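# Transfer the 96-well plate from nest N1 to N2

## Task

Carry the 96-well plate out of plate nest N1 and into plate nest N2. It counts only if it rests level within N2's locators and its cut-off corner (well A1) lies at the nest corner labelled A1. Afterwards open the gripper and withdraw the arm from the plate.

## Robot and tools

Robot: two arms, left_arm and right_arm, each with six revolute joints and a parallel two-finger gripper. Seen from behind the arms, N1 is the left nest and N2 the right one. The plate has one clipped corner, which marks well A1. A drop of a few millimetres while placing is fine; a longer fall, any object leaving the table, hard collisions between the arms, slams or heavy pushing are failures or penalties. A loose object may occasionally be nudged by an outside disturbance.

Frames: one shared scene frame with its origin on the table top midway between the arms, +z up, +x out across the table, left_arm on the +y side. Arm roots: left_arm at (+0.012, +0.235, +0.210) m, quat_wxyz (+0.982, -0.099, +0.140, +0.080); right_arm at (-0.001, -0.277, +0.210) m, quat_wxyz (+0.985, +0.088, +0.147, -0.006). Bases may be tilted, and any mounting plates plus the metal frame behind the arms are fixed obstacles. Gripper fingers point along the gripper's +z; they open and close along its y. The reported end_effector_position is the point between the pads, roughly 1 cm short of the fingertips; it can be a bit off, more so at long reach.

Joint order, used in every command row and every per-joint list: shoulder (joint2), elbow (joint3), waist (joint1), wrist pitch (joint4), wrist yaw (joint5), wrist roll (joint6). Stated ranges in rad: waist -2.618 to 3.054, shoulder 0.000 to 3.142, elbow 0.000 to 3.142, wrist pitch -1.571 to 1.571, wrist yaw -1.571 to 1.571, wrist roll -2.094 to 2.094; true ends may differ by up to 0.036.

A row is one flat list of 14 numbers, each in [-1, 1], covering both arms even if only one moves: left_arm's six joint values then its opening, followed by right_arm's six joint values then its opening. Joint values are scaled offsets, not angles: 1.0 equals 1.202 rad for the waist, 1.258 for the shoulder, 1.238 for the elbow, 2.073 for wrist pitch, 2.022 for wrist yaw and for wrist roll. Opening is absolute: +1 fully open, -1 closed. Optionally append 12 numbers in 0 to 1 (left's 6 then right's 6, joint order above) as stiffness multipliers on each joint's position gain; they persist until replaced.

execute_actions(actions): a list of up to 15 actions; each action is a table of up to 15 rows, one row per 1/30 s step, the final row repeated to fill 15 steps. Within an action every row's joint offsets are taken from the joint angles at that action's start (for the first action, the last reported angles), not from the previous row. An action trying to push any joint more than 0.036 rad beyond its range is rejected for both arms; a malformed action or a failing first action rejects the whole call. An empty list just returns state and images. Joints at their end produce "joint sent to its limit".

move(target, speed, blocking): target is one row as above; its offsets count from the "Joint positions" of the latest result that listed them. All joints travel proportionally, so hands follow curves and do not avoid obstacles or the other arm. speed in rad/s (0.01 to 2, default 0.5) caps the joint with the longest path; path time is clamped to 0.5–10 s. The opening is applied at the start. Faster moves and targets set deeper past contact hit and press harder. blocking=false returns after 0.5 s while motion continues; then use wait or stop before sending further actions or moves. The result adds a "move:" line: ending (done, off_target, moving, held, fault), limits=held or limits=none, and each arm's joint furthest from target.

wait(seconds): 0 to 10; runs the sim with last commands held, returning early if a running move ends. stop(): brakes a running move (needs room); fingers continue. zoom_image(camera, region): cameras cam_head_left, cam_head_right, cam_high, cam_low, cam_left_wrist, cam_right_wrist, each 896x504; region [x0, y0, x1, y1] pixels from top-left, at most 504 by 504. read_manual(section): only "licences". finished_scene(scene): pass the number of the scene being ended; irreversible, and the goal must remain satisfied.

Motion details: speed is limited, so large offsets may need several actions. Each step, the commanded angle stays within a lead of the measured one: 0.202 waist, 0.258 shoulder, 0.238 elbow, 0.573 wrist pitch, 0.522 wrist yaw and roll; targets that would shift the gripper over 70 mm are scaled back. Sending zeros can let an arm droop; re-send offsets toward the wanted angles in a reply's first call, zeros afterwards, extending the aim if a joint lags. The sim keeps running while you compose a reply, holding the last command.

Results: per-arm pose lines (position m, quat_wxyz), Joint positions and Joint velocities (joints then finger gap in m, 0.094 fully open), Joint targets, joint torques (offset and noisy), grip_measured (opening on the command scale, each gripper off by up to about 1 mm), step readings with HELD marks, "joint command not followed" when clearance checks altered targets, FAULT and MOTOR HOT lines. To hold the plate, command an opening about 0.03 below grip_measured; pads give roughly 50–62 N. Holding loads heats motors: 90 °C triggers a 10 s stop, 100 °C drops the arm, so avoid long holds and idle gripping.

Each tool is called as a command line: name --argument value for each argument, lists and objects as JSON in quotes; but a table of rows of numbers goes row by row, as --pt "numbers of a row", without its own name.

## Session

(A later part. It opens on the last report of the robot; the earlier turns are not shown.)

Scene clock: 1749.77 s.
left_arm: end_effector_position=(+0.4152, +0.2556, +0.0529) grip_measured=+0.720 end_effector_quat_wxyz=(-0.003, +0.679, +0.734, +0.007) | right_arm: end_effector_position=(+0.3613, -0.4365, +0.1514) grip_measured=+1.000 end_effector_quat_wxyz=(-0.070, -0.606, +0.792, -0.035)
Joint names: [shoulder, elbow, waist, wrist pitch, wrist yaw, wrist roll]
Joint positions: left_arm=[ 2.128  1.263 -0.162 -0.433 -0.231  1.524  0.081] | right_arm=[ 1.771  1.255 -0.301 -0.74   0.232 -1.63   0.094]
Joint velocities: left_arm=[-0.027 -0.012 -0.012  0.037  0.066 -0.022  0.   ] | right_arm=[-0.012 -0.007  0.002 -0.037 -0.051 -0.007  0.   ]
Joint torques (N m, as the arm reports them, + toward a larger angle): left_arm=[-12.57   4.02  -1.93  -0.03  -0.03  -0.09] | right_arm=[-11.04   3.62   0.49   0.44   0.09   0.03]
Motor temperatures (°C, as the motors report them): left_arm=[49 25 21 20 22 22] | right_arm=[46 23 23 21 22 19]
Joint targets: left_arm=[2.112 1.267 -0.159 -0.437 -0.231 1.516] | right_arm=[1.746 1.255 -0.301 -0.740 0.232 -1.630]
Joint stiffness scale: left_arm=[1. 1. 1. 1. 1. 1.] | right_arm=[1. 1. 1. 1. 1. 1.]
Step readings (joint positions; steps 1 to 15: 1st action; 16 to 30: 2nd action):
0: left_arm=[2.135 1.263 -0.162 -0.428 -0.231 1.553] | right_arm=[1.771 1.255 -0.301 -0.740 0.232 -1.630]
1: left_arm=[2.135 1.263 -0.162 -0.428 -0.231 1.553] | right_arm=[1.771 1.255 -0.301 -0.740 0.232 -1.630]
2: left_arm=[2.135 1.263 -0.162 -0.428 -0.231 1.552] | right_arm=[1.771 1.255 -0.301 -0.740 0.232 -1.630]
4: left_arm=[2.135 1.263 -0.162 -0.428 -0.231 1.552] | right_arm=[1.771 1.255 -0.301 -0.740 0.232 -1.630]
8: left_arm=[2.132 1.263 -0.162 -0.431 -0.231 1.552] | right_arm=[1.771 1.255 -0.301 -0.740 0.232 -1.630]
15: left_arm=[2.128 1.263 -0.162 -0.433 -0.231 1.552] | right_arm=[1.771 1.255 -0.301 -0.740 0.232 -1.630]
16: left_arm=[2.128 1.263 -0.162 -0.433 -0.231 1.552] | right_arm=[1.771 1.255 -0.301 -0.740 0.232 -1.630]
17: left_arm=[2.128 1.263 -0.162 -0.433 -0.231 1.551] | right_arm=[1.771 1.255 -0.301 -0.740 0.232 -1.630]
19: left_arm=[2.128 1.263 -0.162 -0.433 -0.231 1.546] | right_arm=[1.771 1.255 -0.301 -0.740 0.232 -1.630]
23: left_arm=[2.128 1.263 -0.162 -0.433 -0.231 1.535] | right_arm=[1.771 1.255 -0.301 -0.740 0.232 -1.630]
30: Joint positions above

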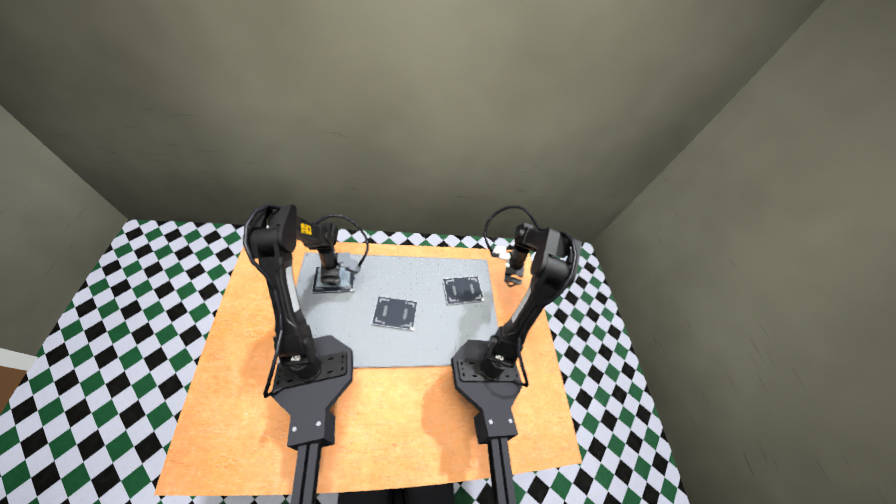

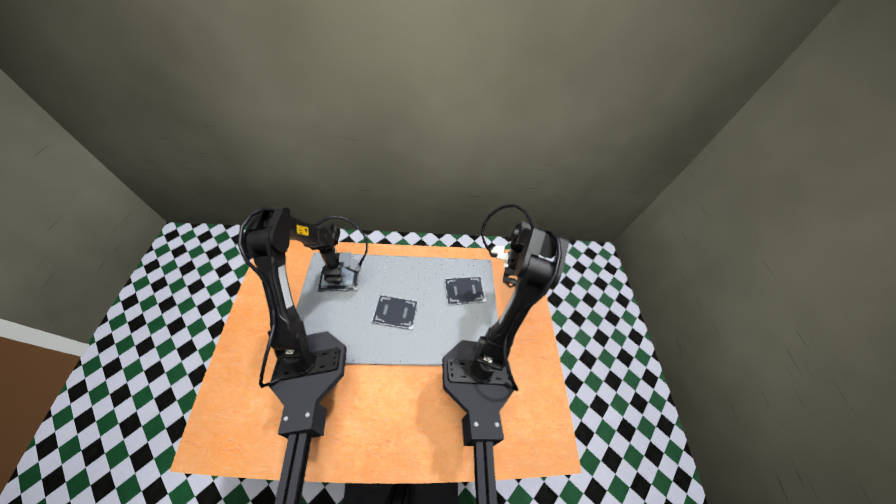

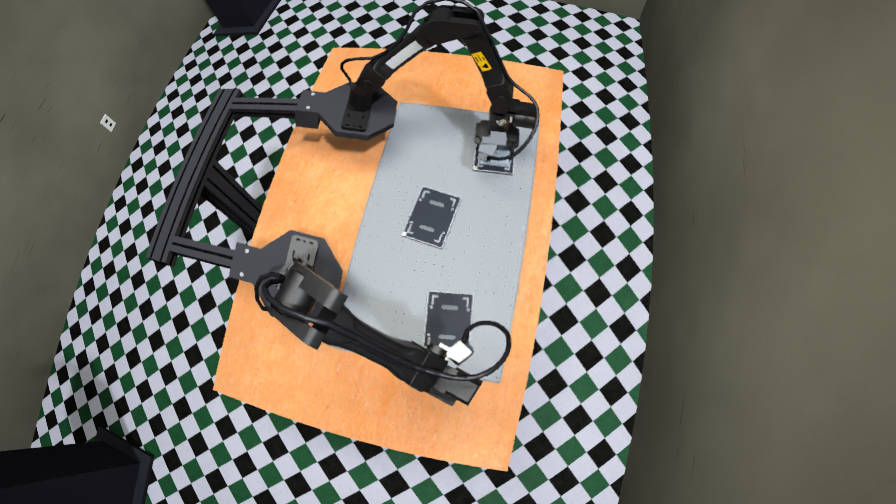

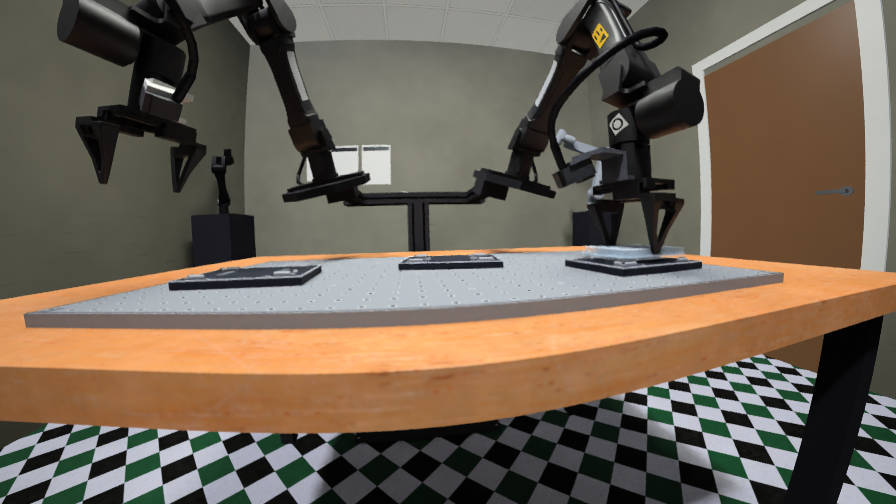

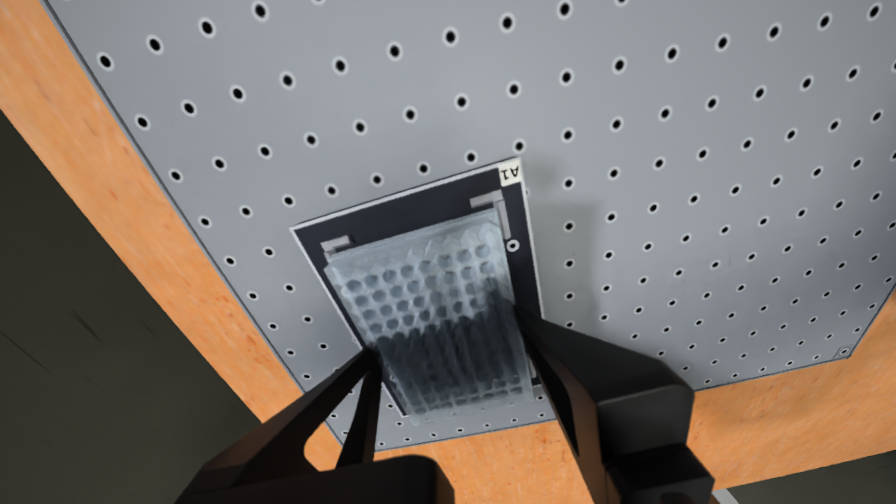

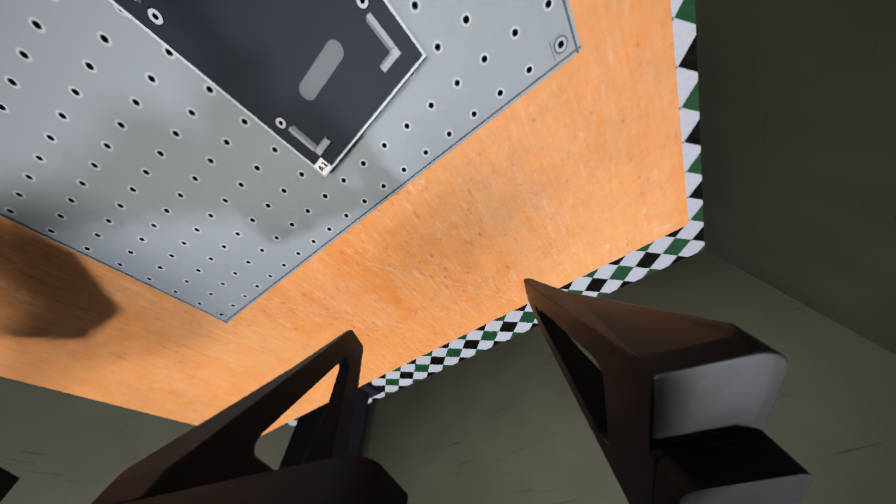

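execute_actions --actions '[]'

Scene clock: 1768.43 s.
left_arm: end_effector_position=(+0.4152, +0.2556, +0.0529) grip_measured=+0.720 end_effector_quat_wxyz=(-0.003, +0.678, +0.735, +0.007) | right_arm: end_effector_position=(+0.3613, -0.4365, +0.1514) grip_measured=+1.000 end_effector_quat_wxyz=(-0.070, -0.606, +0.792, -0.035)
Joint names: [shoulder, elbow, waist, wrist pitch, wrist yaw, wrist roll]
Joint positions: left_arm=[ 2.128  1.263 -0.162 -0.433 -0.231  1.521  0.081] | right_arm=[ 1.771  1.255 -0.301 -0.74   0.232 -1.63   0.094]
Joint velocities: left_arm=[ 0.002  0.002 -0.032  0.007 -0.037  0.022  0.   ] | right_arm=[ 0.012 -0.012 -0.007 -0.007 -0.051 -0.081  0.   ]
Joint torques (N m, as the arm reports them, + toward a larger angle): left_arm=[-12.57   4.02  -1.94  -0.03  -0.03  -0.09] | right_arm=[-11.09   3.61   0.47   0.44   0.08   0.02]
Motor temperatures (°C, as the motors report them): left_arm=[51 25 21 20 22 22] | right_arm=[46 23 23 21 22 19]
Joint targets: left_arm=[2.112 1.267 -0.159 -0.437 -0.231 1.516] | right_arm=[1.746 1.255 -0.301 -0.740 0.232 -1.630]
Joint stiffness scale: left_arm=[1. 1. 1. 1. 1. 1.] | right_arm=[1. 1. 1. 1. 1. 1.]

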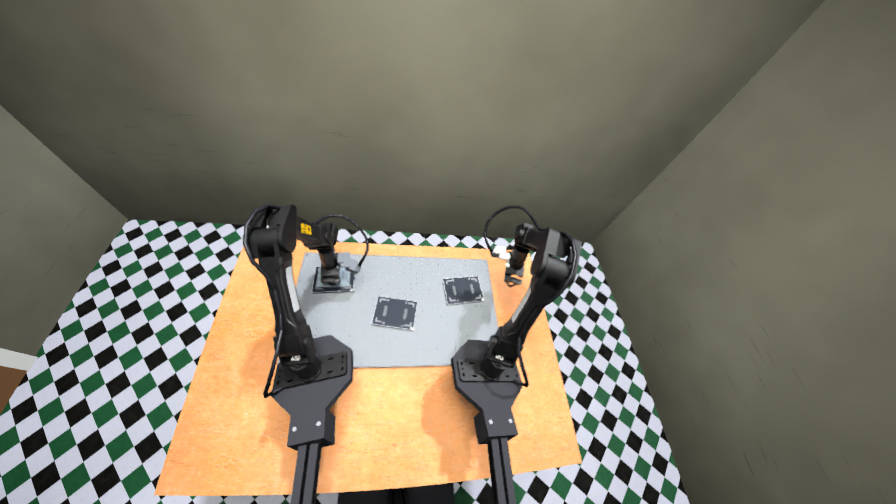

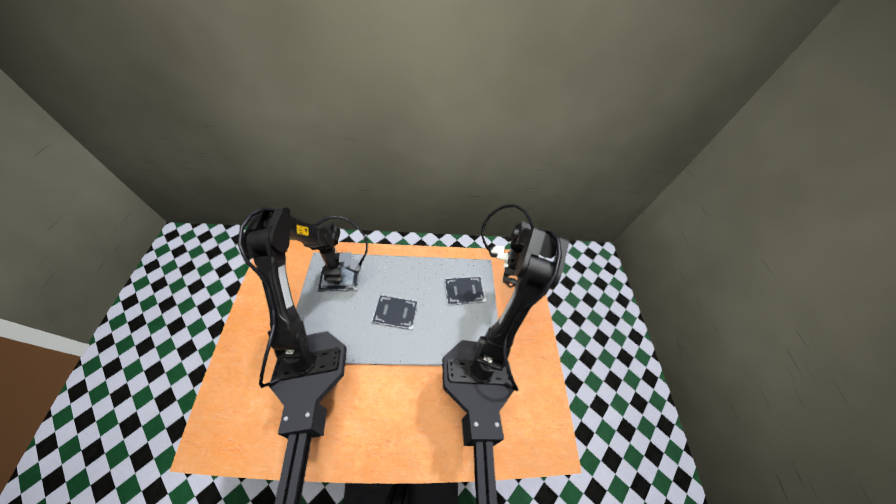

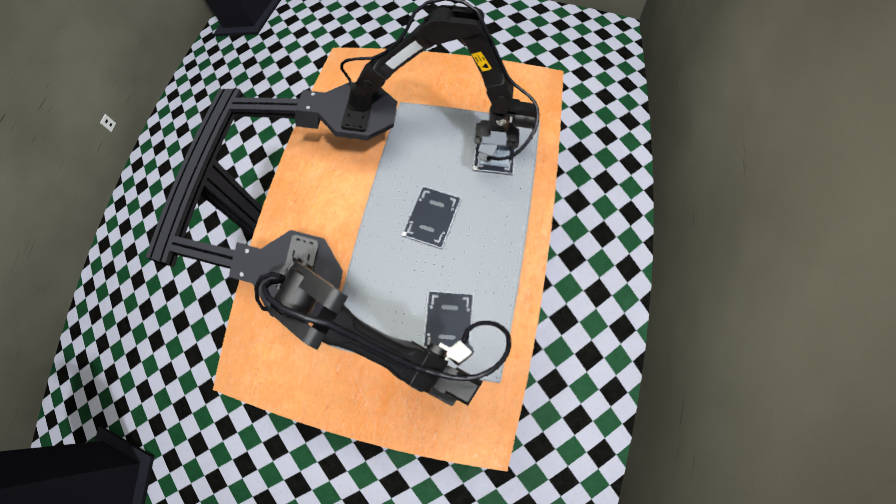

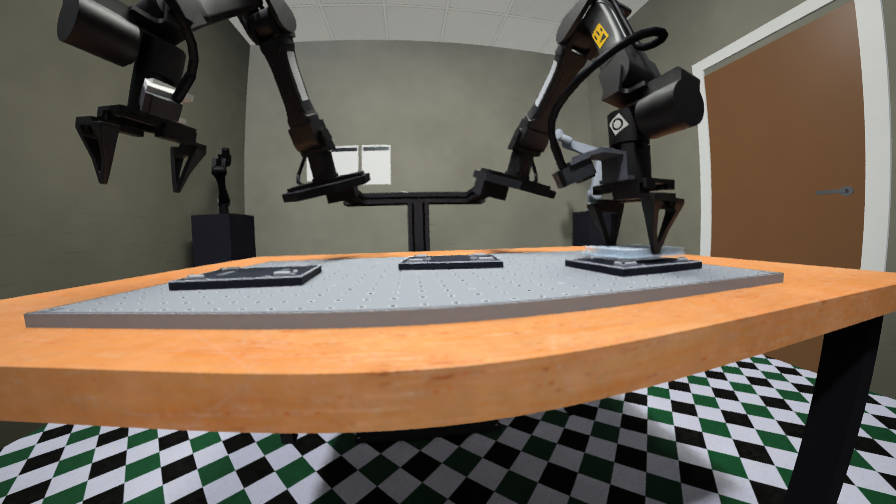

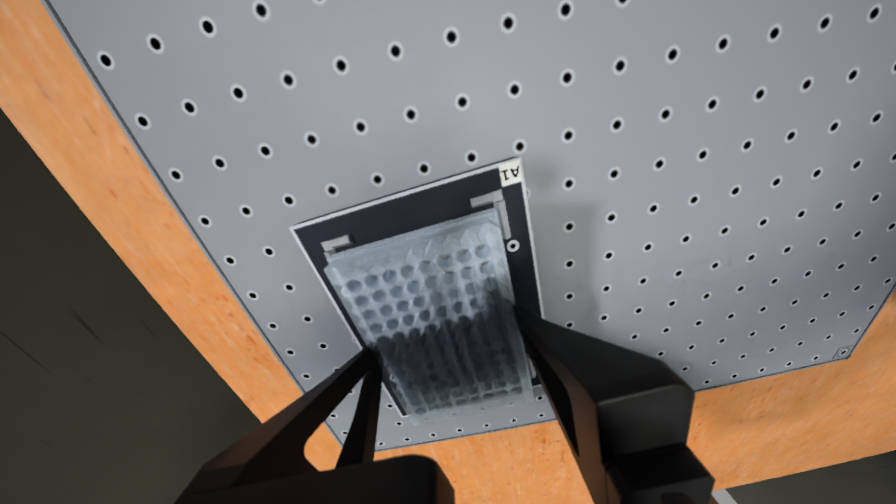

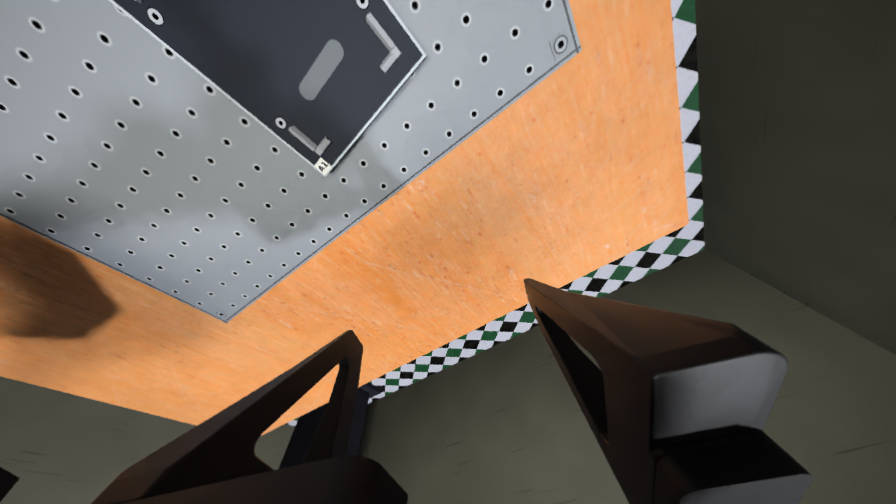

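zoom_image --camera "cam_left_wrist" --region '[280, 150, 560, 310]'

Region (280, 150, 560, 310) of cam_left_wrist's 896x504 image, scaled by 1.800, with more detail than that image has; it fills the top 288 rows of this view, and the rest is white.

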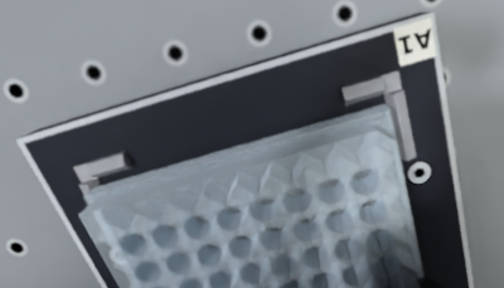

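zoom_image --camera "cam_left_wrist" --region '[310, 190, 530, 320]'

zoom_image --camera "cam_low" --region '[560, 225, 715, 285]'

Region (310, 190, 530, 320) of cam_left_wrist's 896x504 image, scaled by 2.291, with more detail than that image has; it fills the top 298 rows of this view, and the rest is white.

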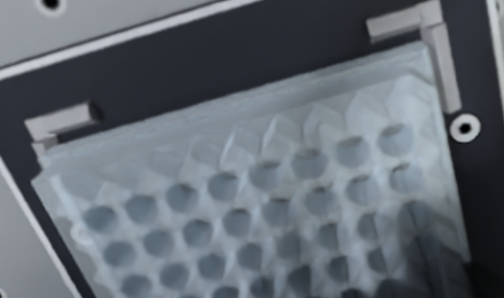

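Region (560, 225, 715, 285) of cam_low's 896x504 image, scaled by 3.252, with more detail than that image has; it fills the top 195 rows of this view, and the rest is white.

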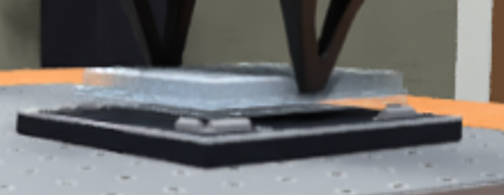

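execute_actions --actions '[[[-0.010,0.003,0.0025,0.000,0,-0.002,0.69,-0.02,0,0,0,0,0,1],[-0.007,0.003,0.0025,0.001,0,-0.002,0.69,-0.02,0,0,0,0,0,1],[-0.004,0.003,0.0025,0.002,0,-0.002,0.69,-0.02,0,0,0,0,0,1],[-0.001,0.003,0.0025,0.003,0,-0.002,0.69,-0.02,0,0,0,0,0,1],[0.002,0.003,0.0025,0.004,0,-0.002,0.69,-0.02,0,0,0,0,0,1],[0.004,0.003,0.0025,0.005,0,-0.002,0.69,-0.02,0,0,0,0,0,1],[0.006,0.003,0.0025,0.005,0,-0.002,0.69,-0.02,0,0,0,0,0,1],[0.008,0.003,0.0025,0.006,0,-0.002,0.69,-0.02,0,0,0,0,0,1],[0.010,0.003,0.0025,0.006,0,-0.002,0.69,-0.02,0,0,0,0,0,1],[0.012,0.003,0.0025,0.006,0,-0.002,0.69,-0.02,0,0,0,0,0,1],[0.013,0.003,0.0025,0.006,0,-0.002,0.69,-0.02,0,0,0,0,0,1],[0.014,0.003,0.0025,0.006,0,-0.002,0.69,-0.02,0,0,0,0,0,1],[0.015,0.003,0.0025,0.006,0,-0.002,0.69,-0.02,0,0,0,0,0,1],[0.016,0.003,0.0025,0.006,0,-0.002,0.69,-0.02,0,0,0,0,0,1],[0.016,0.003,0.0025,0.006,0,-0.002,0.69,-0.02,0,0,0,0,0,1]]]'

Scene clock: 1792.97 s.
left_arm: end_effector_position=(+0.4150, +0.2550, +0.0502) grip_measured=+0.720 end_effector_quat_wxyz=(-0.003, +0.678, +0.735, +0.007) | right_arm: end_effector_position=(+0.3613, -0.4365, +0.1514) grip_measured=+1.000 end_effector_quat_wxyz=(-0.070, -0.606, +0.792, -0.035)
Joint names: [shoulder, elbow, waist, wrist pitch, wrist yaw, wrist roll]
Joint positions: left_arm=[ 2.136  1.263 -0.162 -0.425 -0.231  1.521  0.081] | right_arm=[ 1.771  1.255 -0.301 -0.74   0.232 -1.63   0.094]
Joint velocities: left_arm=[ 0.081  0.012 -0.002  0.022 -0.081 -0.007 -0.   ] | right_arm=[ 0.002  0.012  0.002  0.037  0.037 -0.037  0.   ]
Joint torques (N m, as the arm reports them, + toward a larger angle): left_arm=[-10.7    3.95  -1.93   0.05  -0.03  -0.07] | right_arm=[-11.1    3.58   0.48   0.43   0.08   0.02]
Motor temperatures (°C, as the motors report them): left_arm=[51 25 21 20 22 22] | right_arm=[46 23 23 21 22 19]
Joint targets: left_arm=[2.148 1.267 -0.159 -0.420 -0.231 1.517] | right_arm=[1.746 1.255 -0.301 -0.740 0.232 -1.630]
Joint stiffness scale: left_arm=[1. 1. 1. 1. 1. 1.] | right_arm=[1. 1. 1. 1. 1. 1.]
Step readings (joint positions):
0: left_arm=[2.128 1.263 -0.162 -0.433 -0.231 1.521] | right_arm=[1.771 1.255 -0.301 -0.740 0.232 -1.630]
1: left_arm=[2.128 1.263 -0.162 -0.433 -0.231 1.521] | right_arm=[1.771 1.255 -0.301 -0.740 0.232 -1.630]
2: left_arm=[2.128 1.263 -0.162 -0.433 -0.231 1.521] | right_arm=[1.771 1.255 -0.301 -0.740 0.232 -1.630]
4: left_arm=[2.128 1.263 -0.162 -0.433 -0.231 1.521] | right_arm=[1.771 1.255 -0.301 -0.740 0.232 -1.630]
8: left_arm=[2.128 1.263 -0.162 -0.430 -0.231 1.521] | right_arm=[1.771 1.255 -0.301 -0.740 0.232 -1.630]
15: Joint positions above

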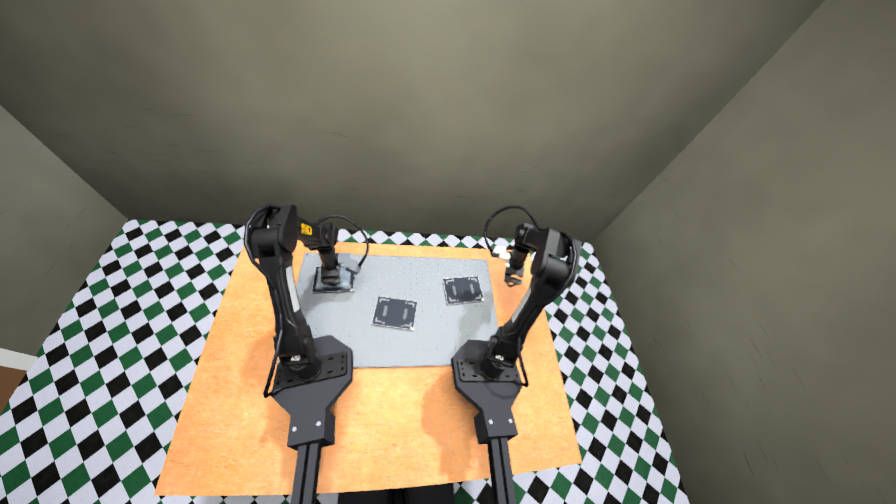

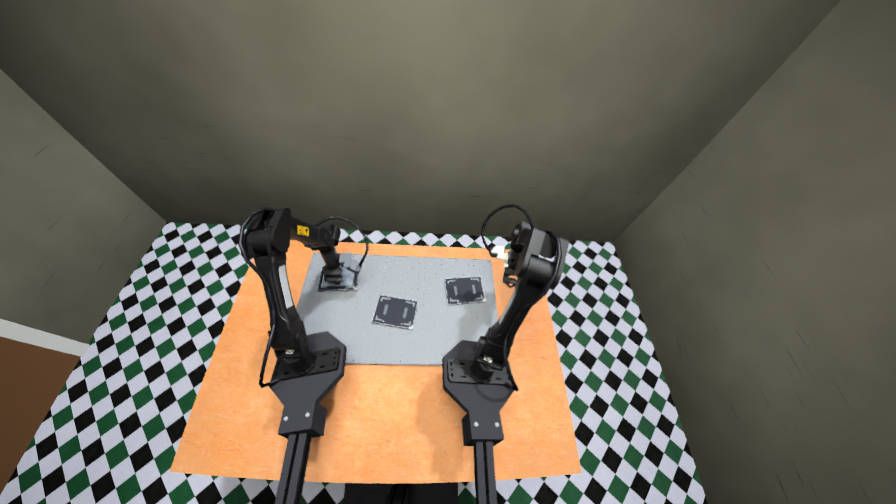

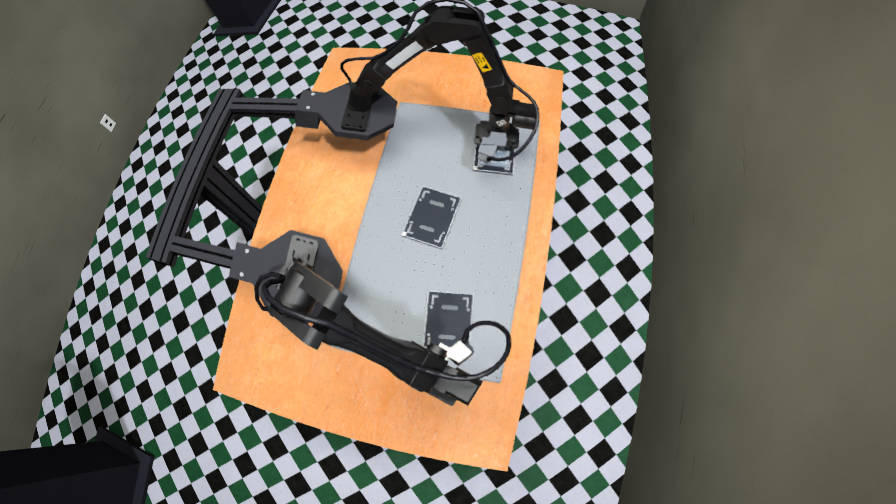

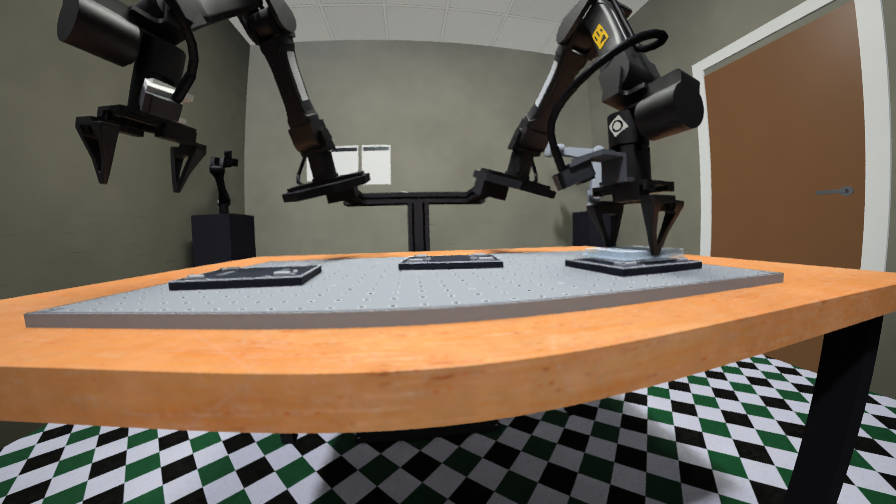

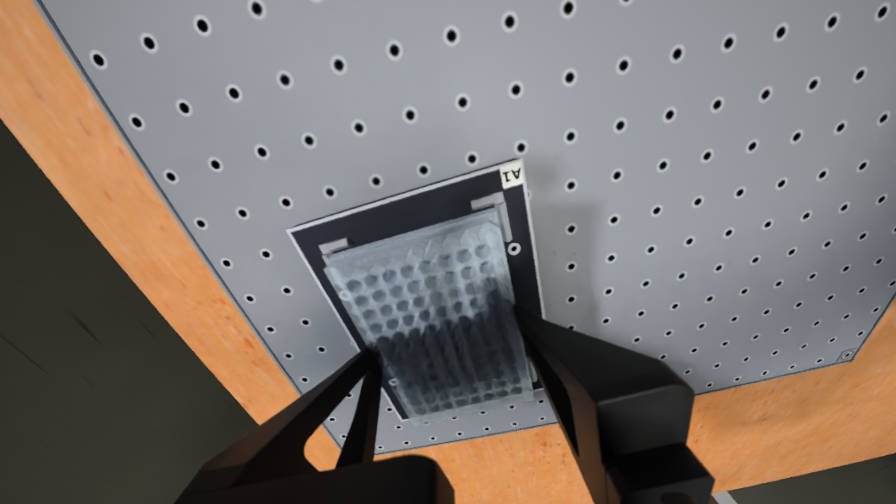

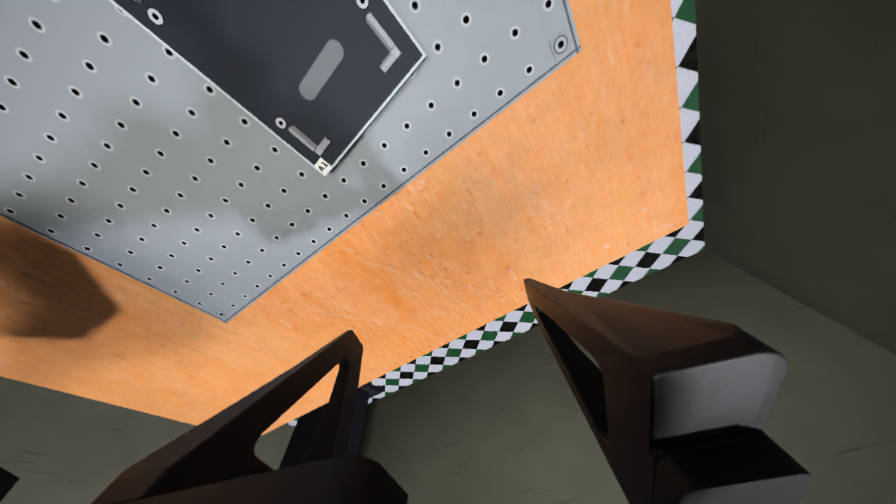

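execute_actions --actions '[]'

zoom_image --camera "cam_left_wrist" --region '[310, 190, 530, 320]'

zoom_image --camera "cam_low" --region '[560, 225, 715, 285]'

Scene clock: 1796.10 s.
left_arm: end_effector_position=(+0.4142, +0.2545, +0.0483) grip_measured=+0.720 end_effector_quat_wxyz=(-0.004, +0.678, +0.735, +0.006) | right_arm: end_effector_position=(+0.3613, -0.4365, +0.1514) grip_measured=+1.000 end_effector_quat_wxyz=(-0.070, -0.606, +0.792, -0.035)
Joint names: [shoulder, elbow, waist, wrist pitch, wrist yaw, wrist roll]
Joint positions: left_arm=[ 2.141  1.263 -0.162 -0.422 -0.231  1.521  0.081] | right_arm=[ 1.771  1.255 -0.301 -0.74   0.232 -1.63   0.094]
Joint velocities: left_arm=[ 0.002 -0.007  0.002 -0.037  0.007 -0.051 -0.001] | right_arm=[ 0.007 -0.007  0.022 -0.037  0.051  0.022  0.   ]
Joint torques (N m, as the arm reports them, + toward a larger angle): left_arm=[-10.76   3.96  -1.95   0.03  -0.03  -0.07] | right_arm=[-11.04   3.59   0.46   0.43   0.1    0.01]
Motor temperatures (°C, as the motors report them): left_arm=[51 25 21 20 22 22] | right_arm=[46 23 23 21 22 19]
Joint targets: left_arm=[2.148 1.267 -0.159 -0.420 -0.231 1.517] | right_arm=[1.746 1.255 -0.301 -0.740 0.232 -1.630]
Joint stiffness scale: left_arm=[1. 1. 1. 1. 1. 1.] | right_arm=[1. 1. 1. 1. 1. 1.]

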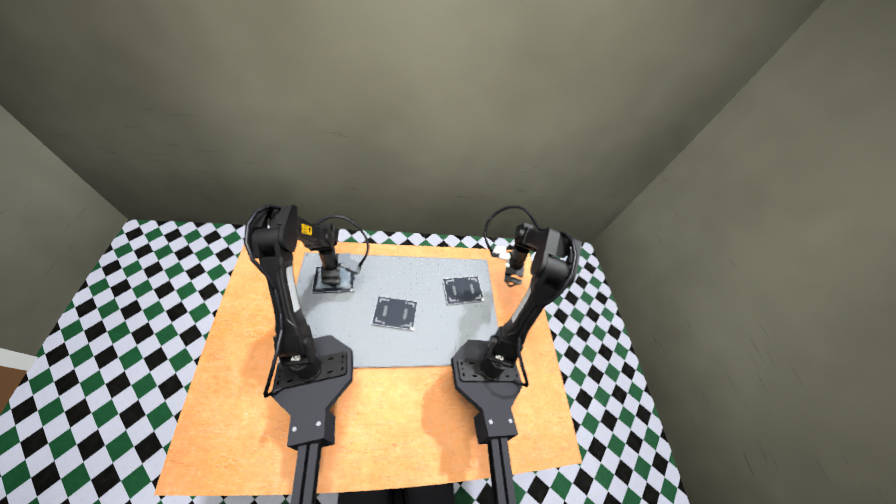

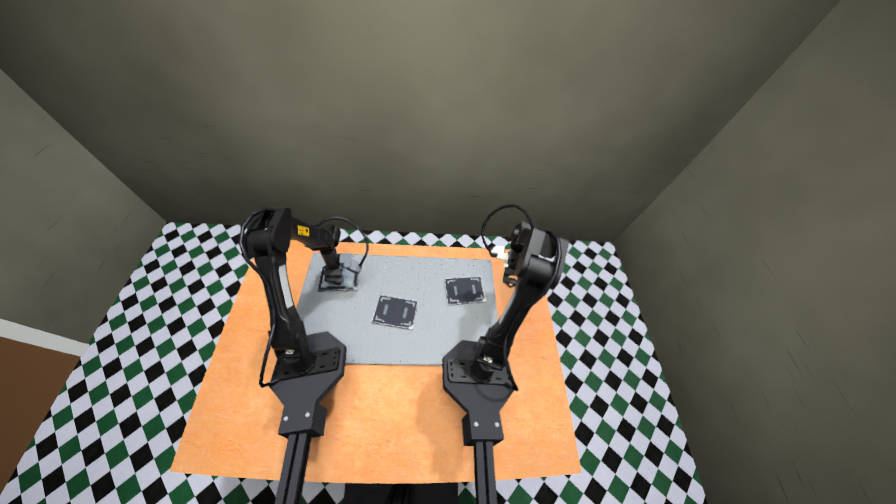

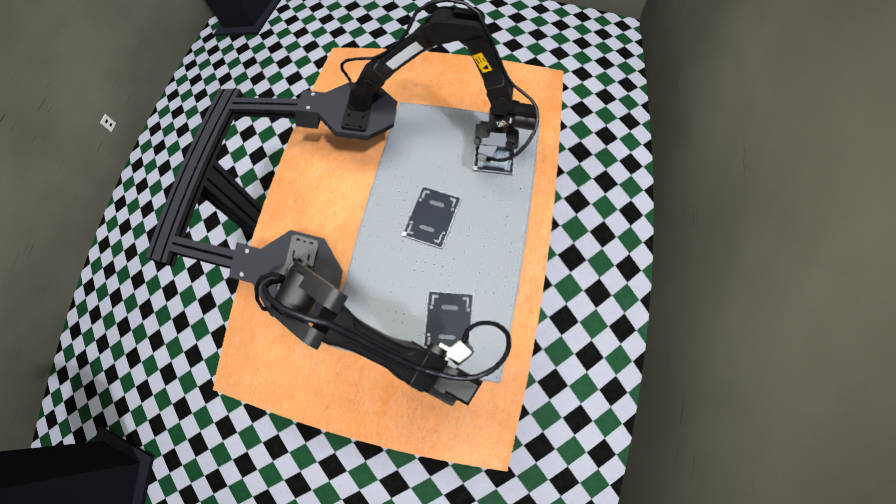

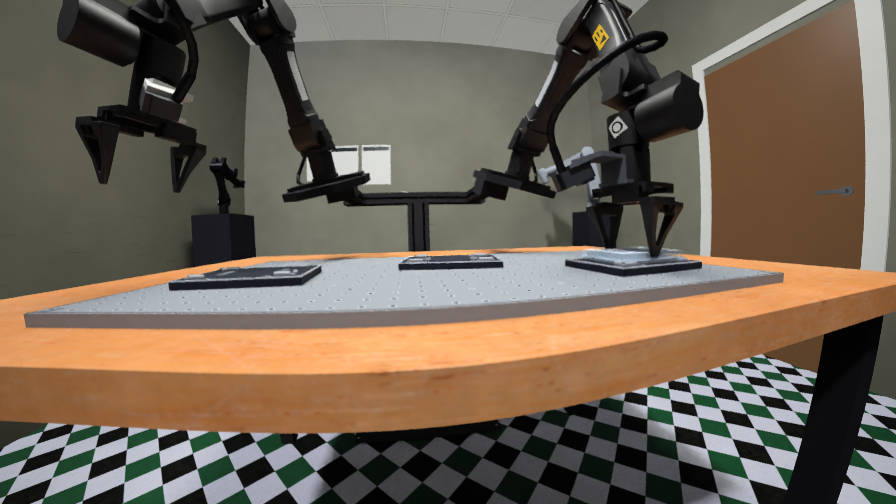

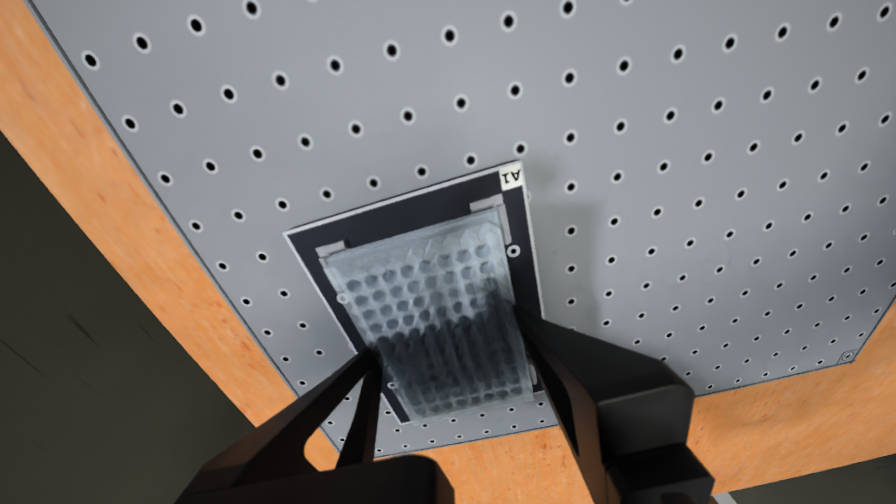

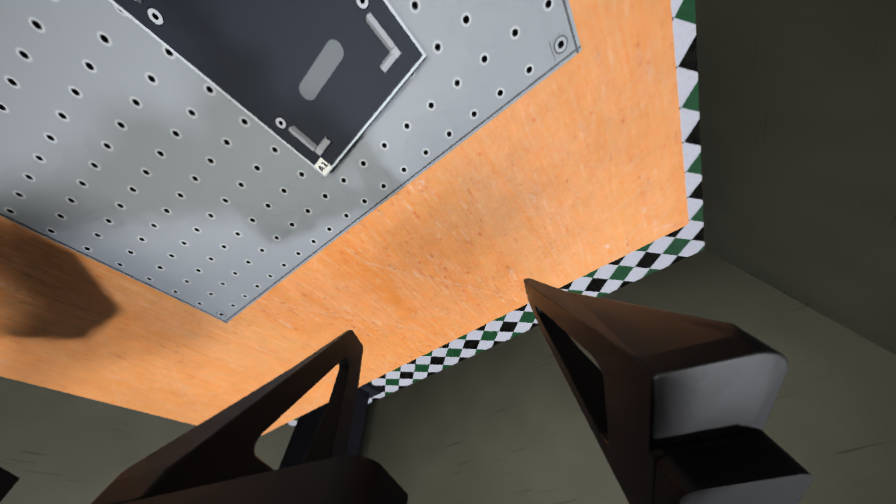

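Region (310, 190, 530, 320) of cam_left_wrist's 896x504 image, scaled by 2.291, with more detail than that image has; it fills the top 298 rows of this view, and the rest is white.

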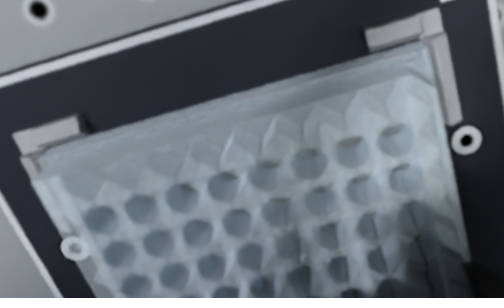

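Region (560, 225, 715, 285) of cam_low's 896x504 image, scaled by 3.252, with more detail than that image has; it fills the top 195 rows of this view, and the rest is white.

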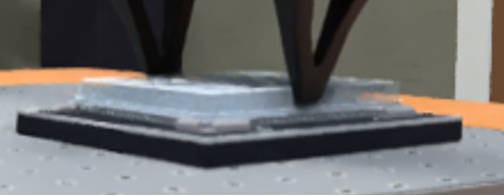

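execute_actions --actions '[[[0.006,0.003,0.0025,0.002,0,-0.002,0.69,-0.02,0,0,0,0,0,1],[0.007,0.003,0.0025,0.003,0,-0.002,0.69,-0.02,0,0,0,0,0,1],[0.008,0.003,0.0025,0.004,0,-0.002,0.69,-0.02,0,0,0,0,0,1],[0.009,0.003,0.0025,0.004,0,-0.002,0.69,-0.02,0,0,0,0,0,1],[0.010,0.003,0.0025,0.005,0,-0.002,0.69,-0.02,0,0,0,0,0,1],[0.011,0.003,0.0025,0.005,0,-0.002,0.69,-0.02,0,0,0,0,0,1],[0.012,0.003,0.0025,0.005,0,-0.002,0.69,-0.02,0,0,0,0,0,1],[0.013,0.003,0.0025,0.005,0,-0.002,0.69,-0.02,0,0,0,0,0,1],[0.014,0.003,0.0025,0.005,0,-0.002,0.69,-0.02,0,0,0,0,0,1],[0.014,0.003,0.0025,0.005,0,-0.002,0.69,-0.02,0,0,0,0,0,1]],[[0,0.003,0.0025,0,0,-0.002,0.69,-0.02,0,0,0,0,0,1]]]'

zoom_image --camera "cam_low" --region '[560, 225, 715, 285]'

Scene clock: 1808.80 s.
left_arm: end_effector_position=(+0.4146, +0.2544, +0.0475) grip_measured=+0.720 end_effector_quat_wxyz=(-0.003, +0.678, +0.735, +0.007) | right_arm: end_effector_position=(+0.3613, -0.4365, +0.1514) grip_measured=+1.000 end_effector_quat_wxyz=(-0.070, -0.606, +0.792, -0.035)
Joint names: [shoulder, elbow, waist, wrist pitch, wrist yaw, wrist roll]
Joint positions: left_arm=[ 2.143  1.263 -0.162 -0.418 -0.232  1.521  0.081] | right_arm=[ 1.771  1.255 -0.301 -0.74   0.232 -1.63   0.094]
Joint velocities: left_arm=[-0.012  0.002  0.012 -0.007 -0.022  0.007 -0.   ] | right_arm=[-0.007  0.012  0.012 -0.037 -0.007 -0.066  0.   ]
Joint torques (N m, as the arm reports them, + toward a larger angle): left_arm=[-11.35   3.96  -1.95   0.01  -0.03  -0.07] | right_arm=[-11.08   3.58   0.49   0.45   0.1    0.03]
Motor temperatures (°C, as the motors report them): left_arm=[50 25 21 20 22 22] | right_arm=[46 23 23 21 22 19]
Joint targets: left_arm=[2.143 1.267 -0.159 -0.418 -0.232 1.517] | right_arm=[1.746 1.255 -0.301 -0.740 0.232 -1.630]
Joint stiffness scale: left_arm=[1. 1. 1. 1. 1. 1.] | right_arm=[1. 1. 1. 1. 1. 1.]
Step readings (joint positions; steps 1 to 15: 1st action; 16 to 30: 2nd action):
0: left_arm=[2.141 1.263 -0.162 -0.422 -0.231 1.521] | right_arm=[1.771 1.255 -0.301 -0.740 0.232 -1.630]
1: left_arm=[2.141 1.263 -0.162 -0.422 -0.231 1.521] | right_arm=[1.771 1.255 -0.301 -0.740 0.232 -1.630]
2: left_arm=[2.141 1.263 -0.162 -0.422 -0.231 1.521] | right_arm=[1.771 1.255 -0.301 -0.740 0.232 -1.630]
4: left_arm=[2.141 1.263 -0.162 -0.422 -0.231 1.521] | right_arm=[1.771 1.255 -0.301 -0.740 0.232 -1.630]
8: left_arm=[2.141 1.263 -0.162 -0.420 -0.231 1.521] | right_arm=[1.771 1.255 -0.301 -0.740 0.232 -1.630]
15: left_arm=[2.143 1.263 -0.162 -0.418 -0.232 1.521] | right_arm=[1.771 1.255 -0.301 -0.740 0.232 -1.630]
16: left_arm=[2.143 1.263 -0.162 -0.418 -0.232 1.521] | right_arm=[1.771 1.255 -0.301 -0.740 0.232 -1.630]
17: left_arm=[2.143 1.263 -0.162 -0.418 -0.232 1.521] | right_arm=[1.771 1.255 -0.301 -0.740 0.232 -1.630]
19: left_arm=[2.143 1.263 -0.162 -0.418 -0.232 1.521] | right_arm=[1.771 1.255 -0.301 -0.740 0.232 -1.630]
23: left_arm=[2.143 1.263 -0.162 -0.418 -0.232 1.521] | right_arm=[1.771 1.255 -0.301 -0.740 0.232 -1.630]
30: Joint positions above

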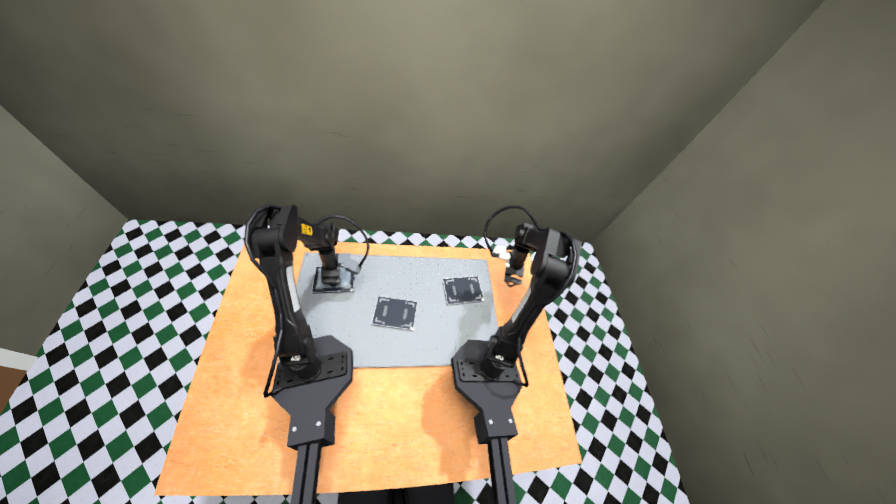

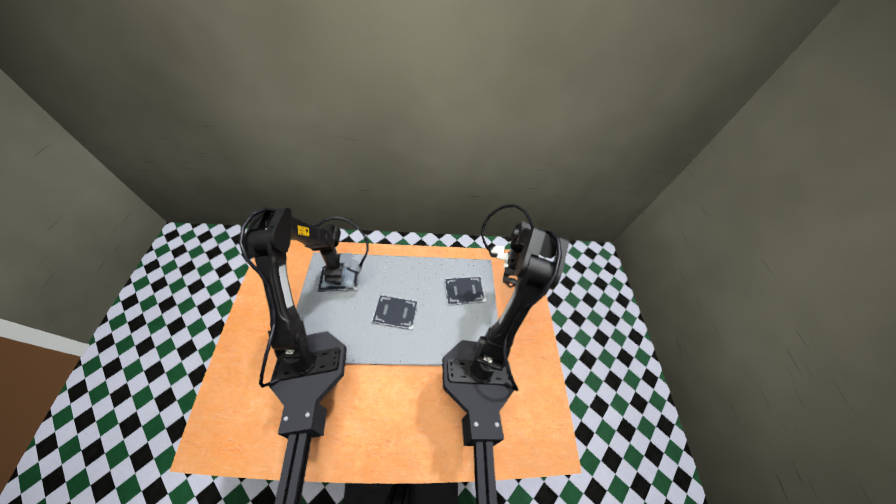

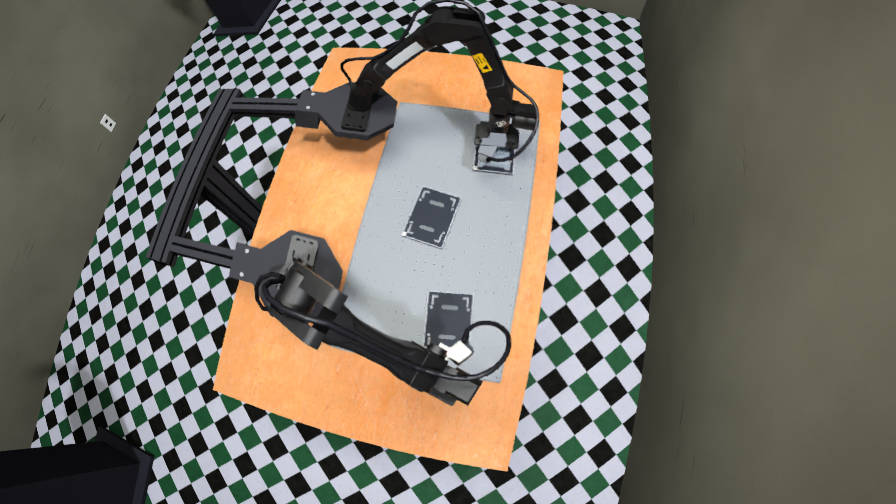

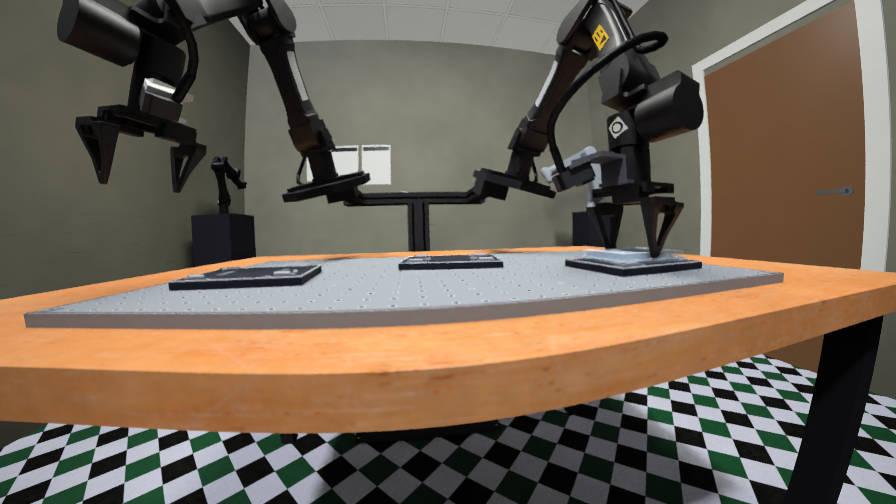

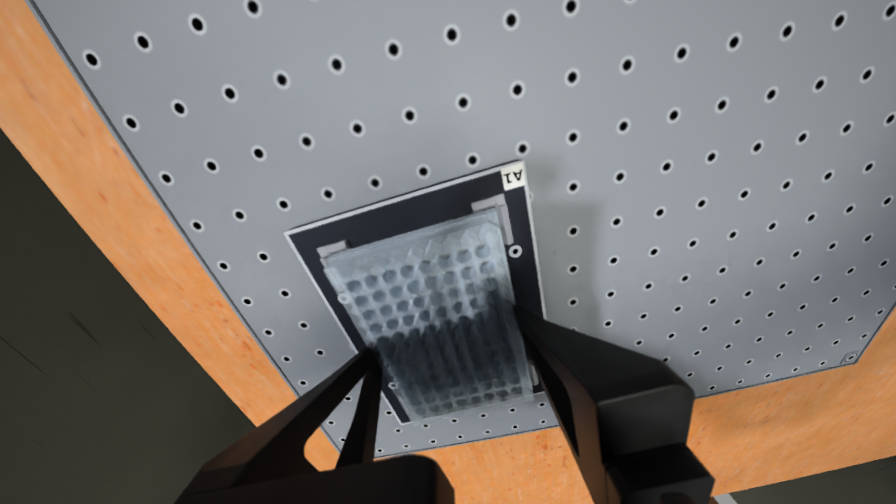

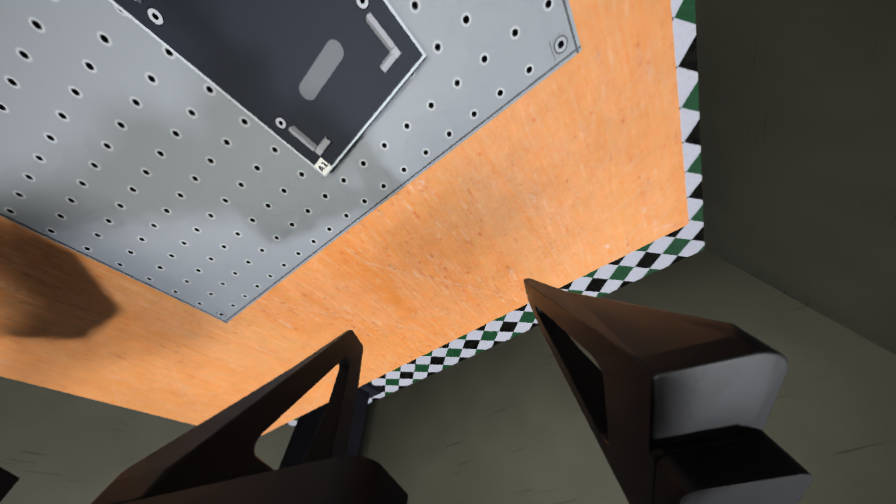

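Region (560, 225, 715, 285) of cam_low's 896x504 image, scaled by 3.252, with more detail than that image has; it fills the top 195 rows of this view, and the rest is white.

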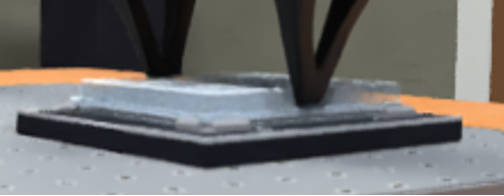

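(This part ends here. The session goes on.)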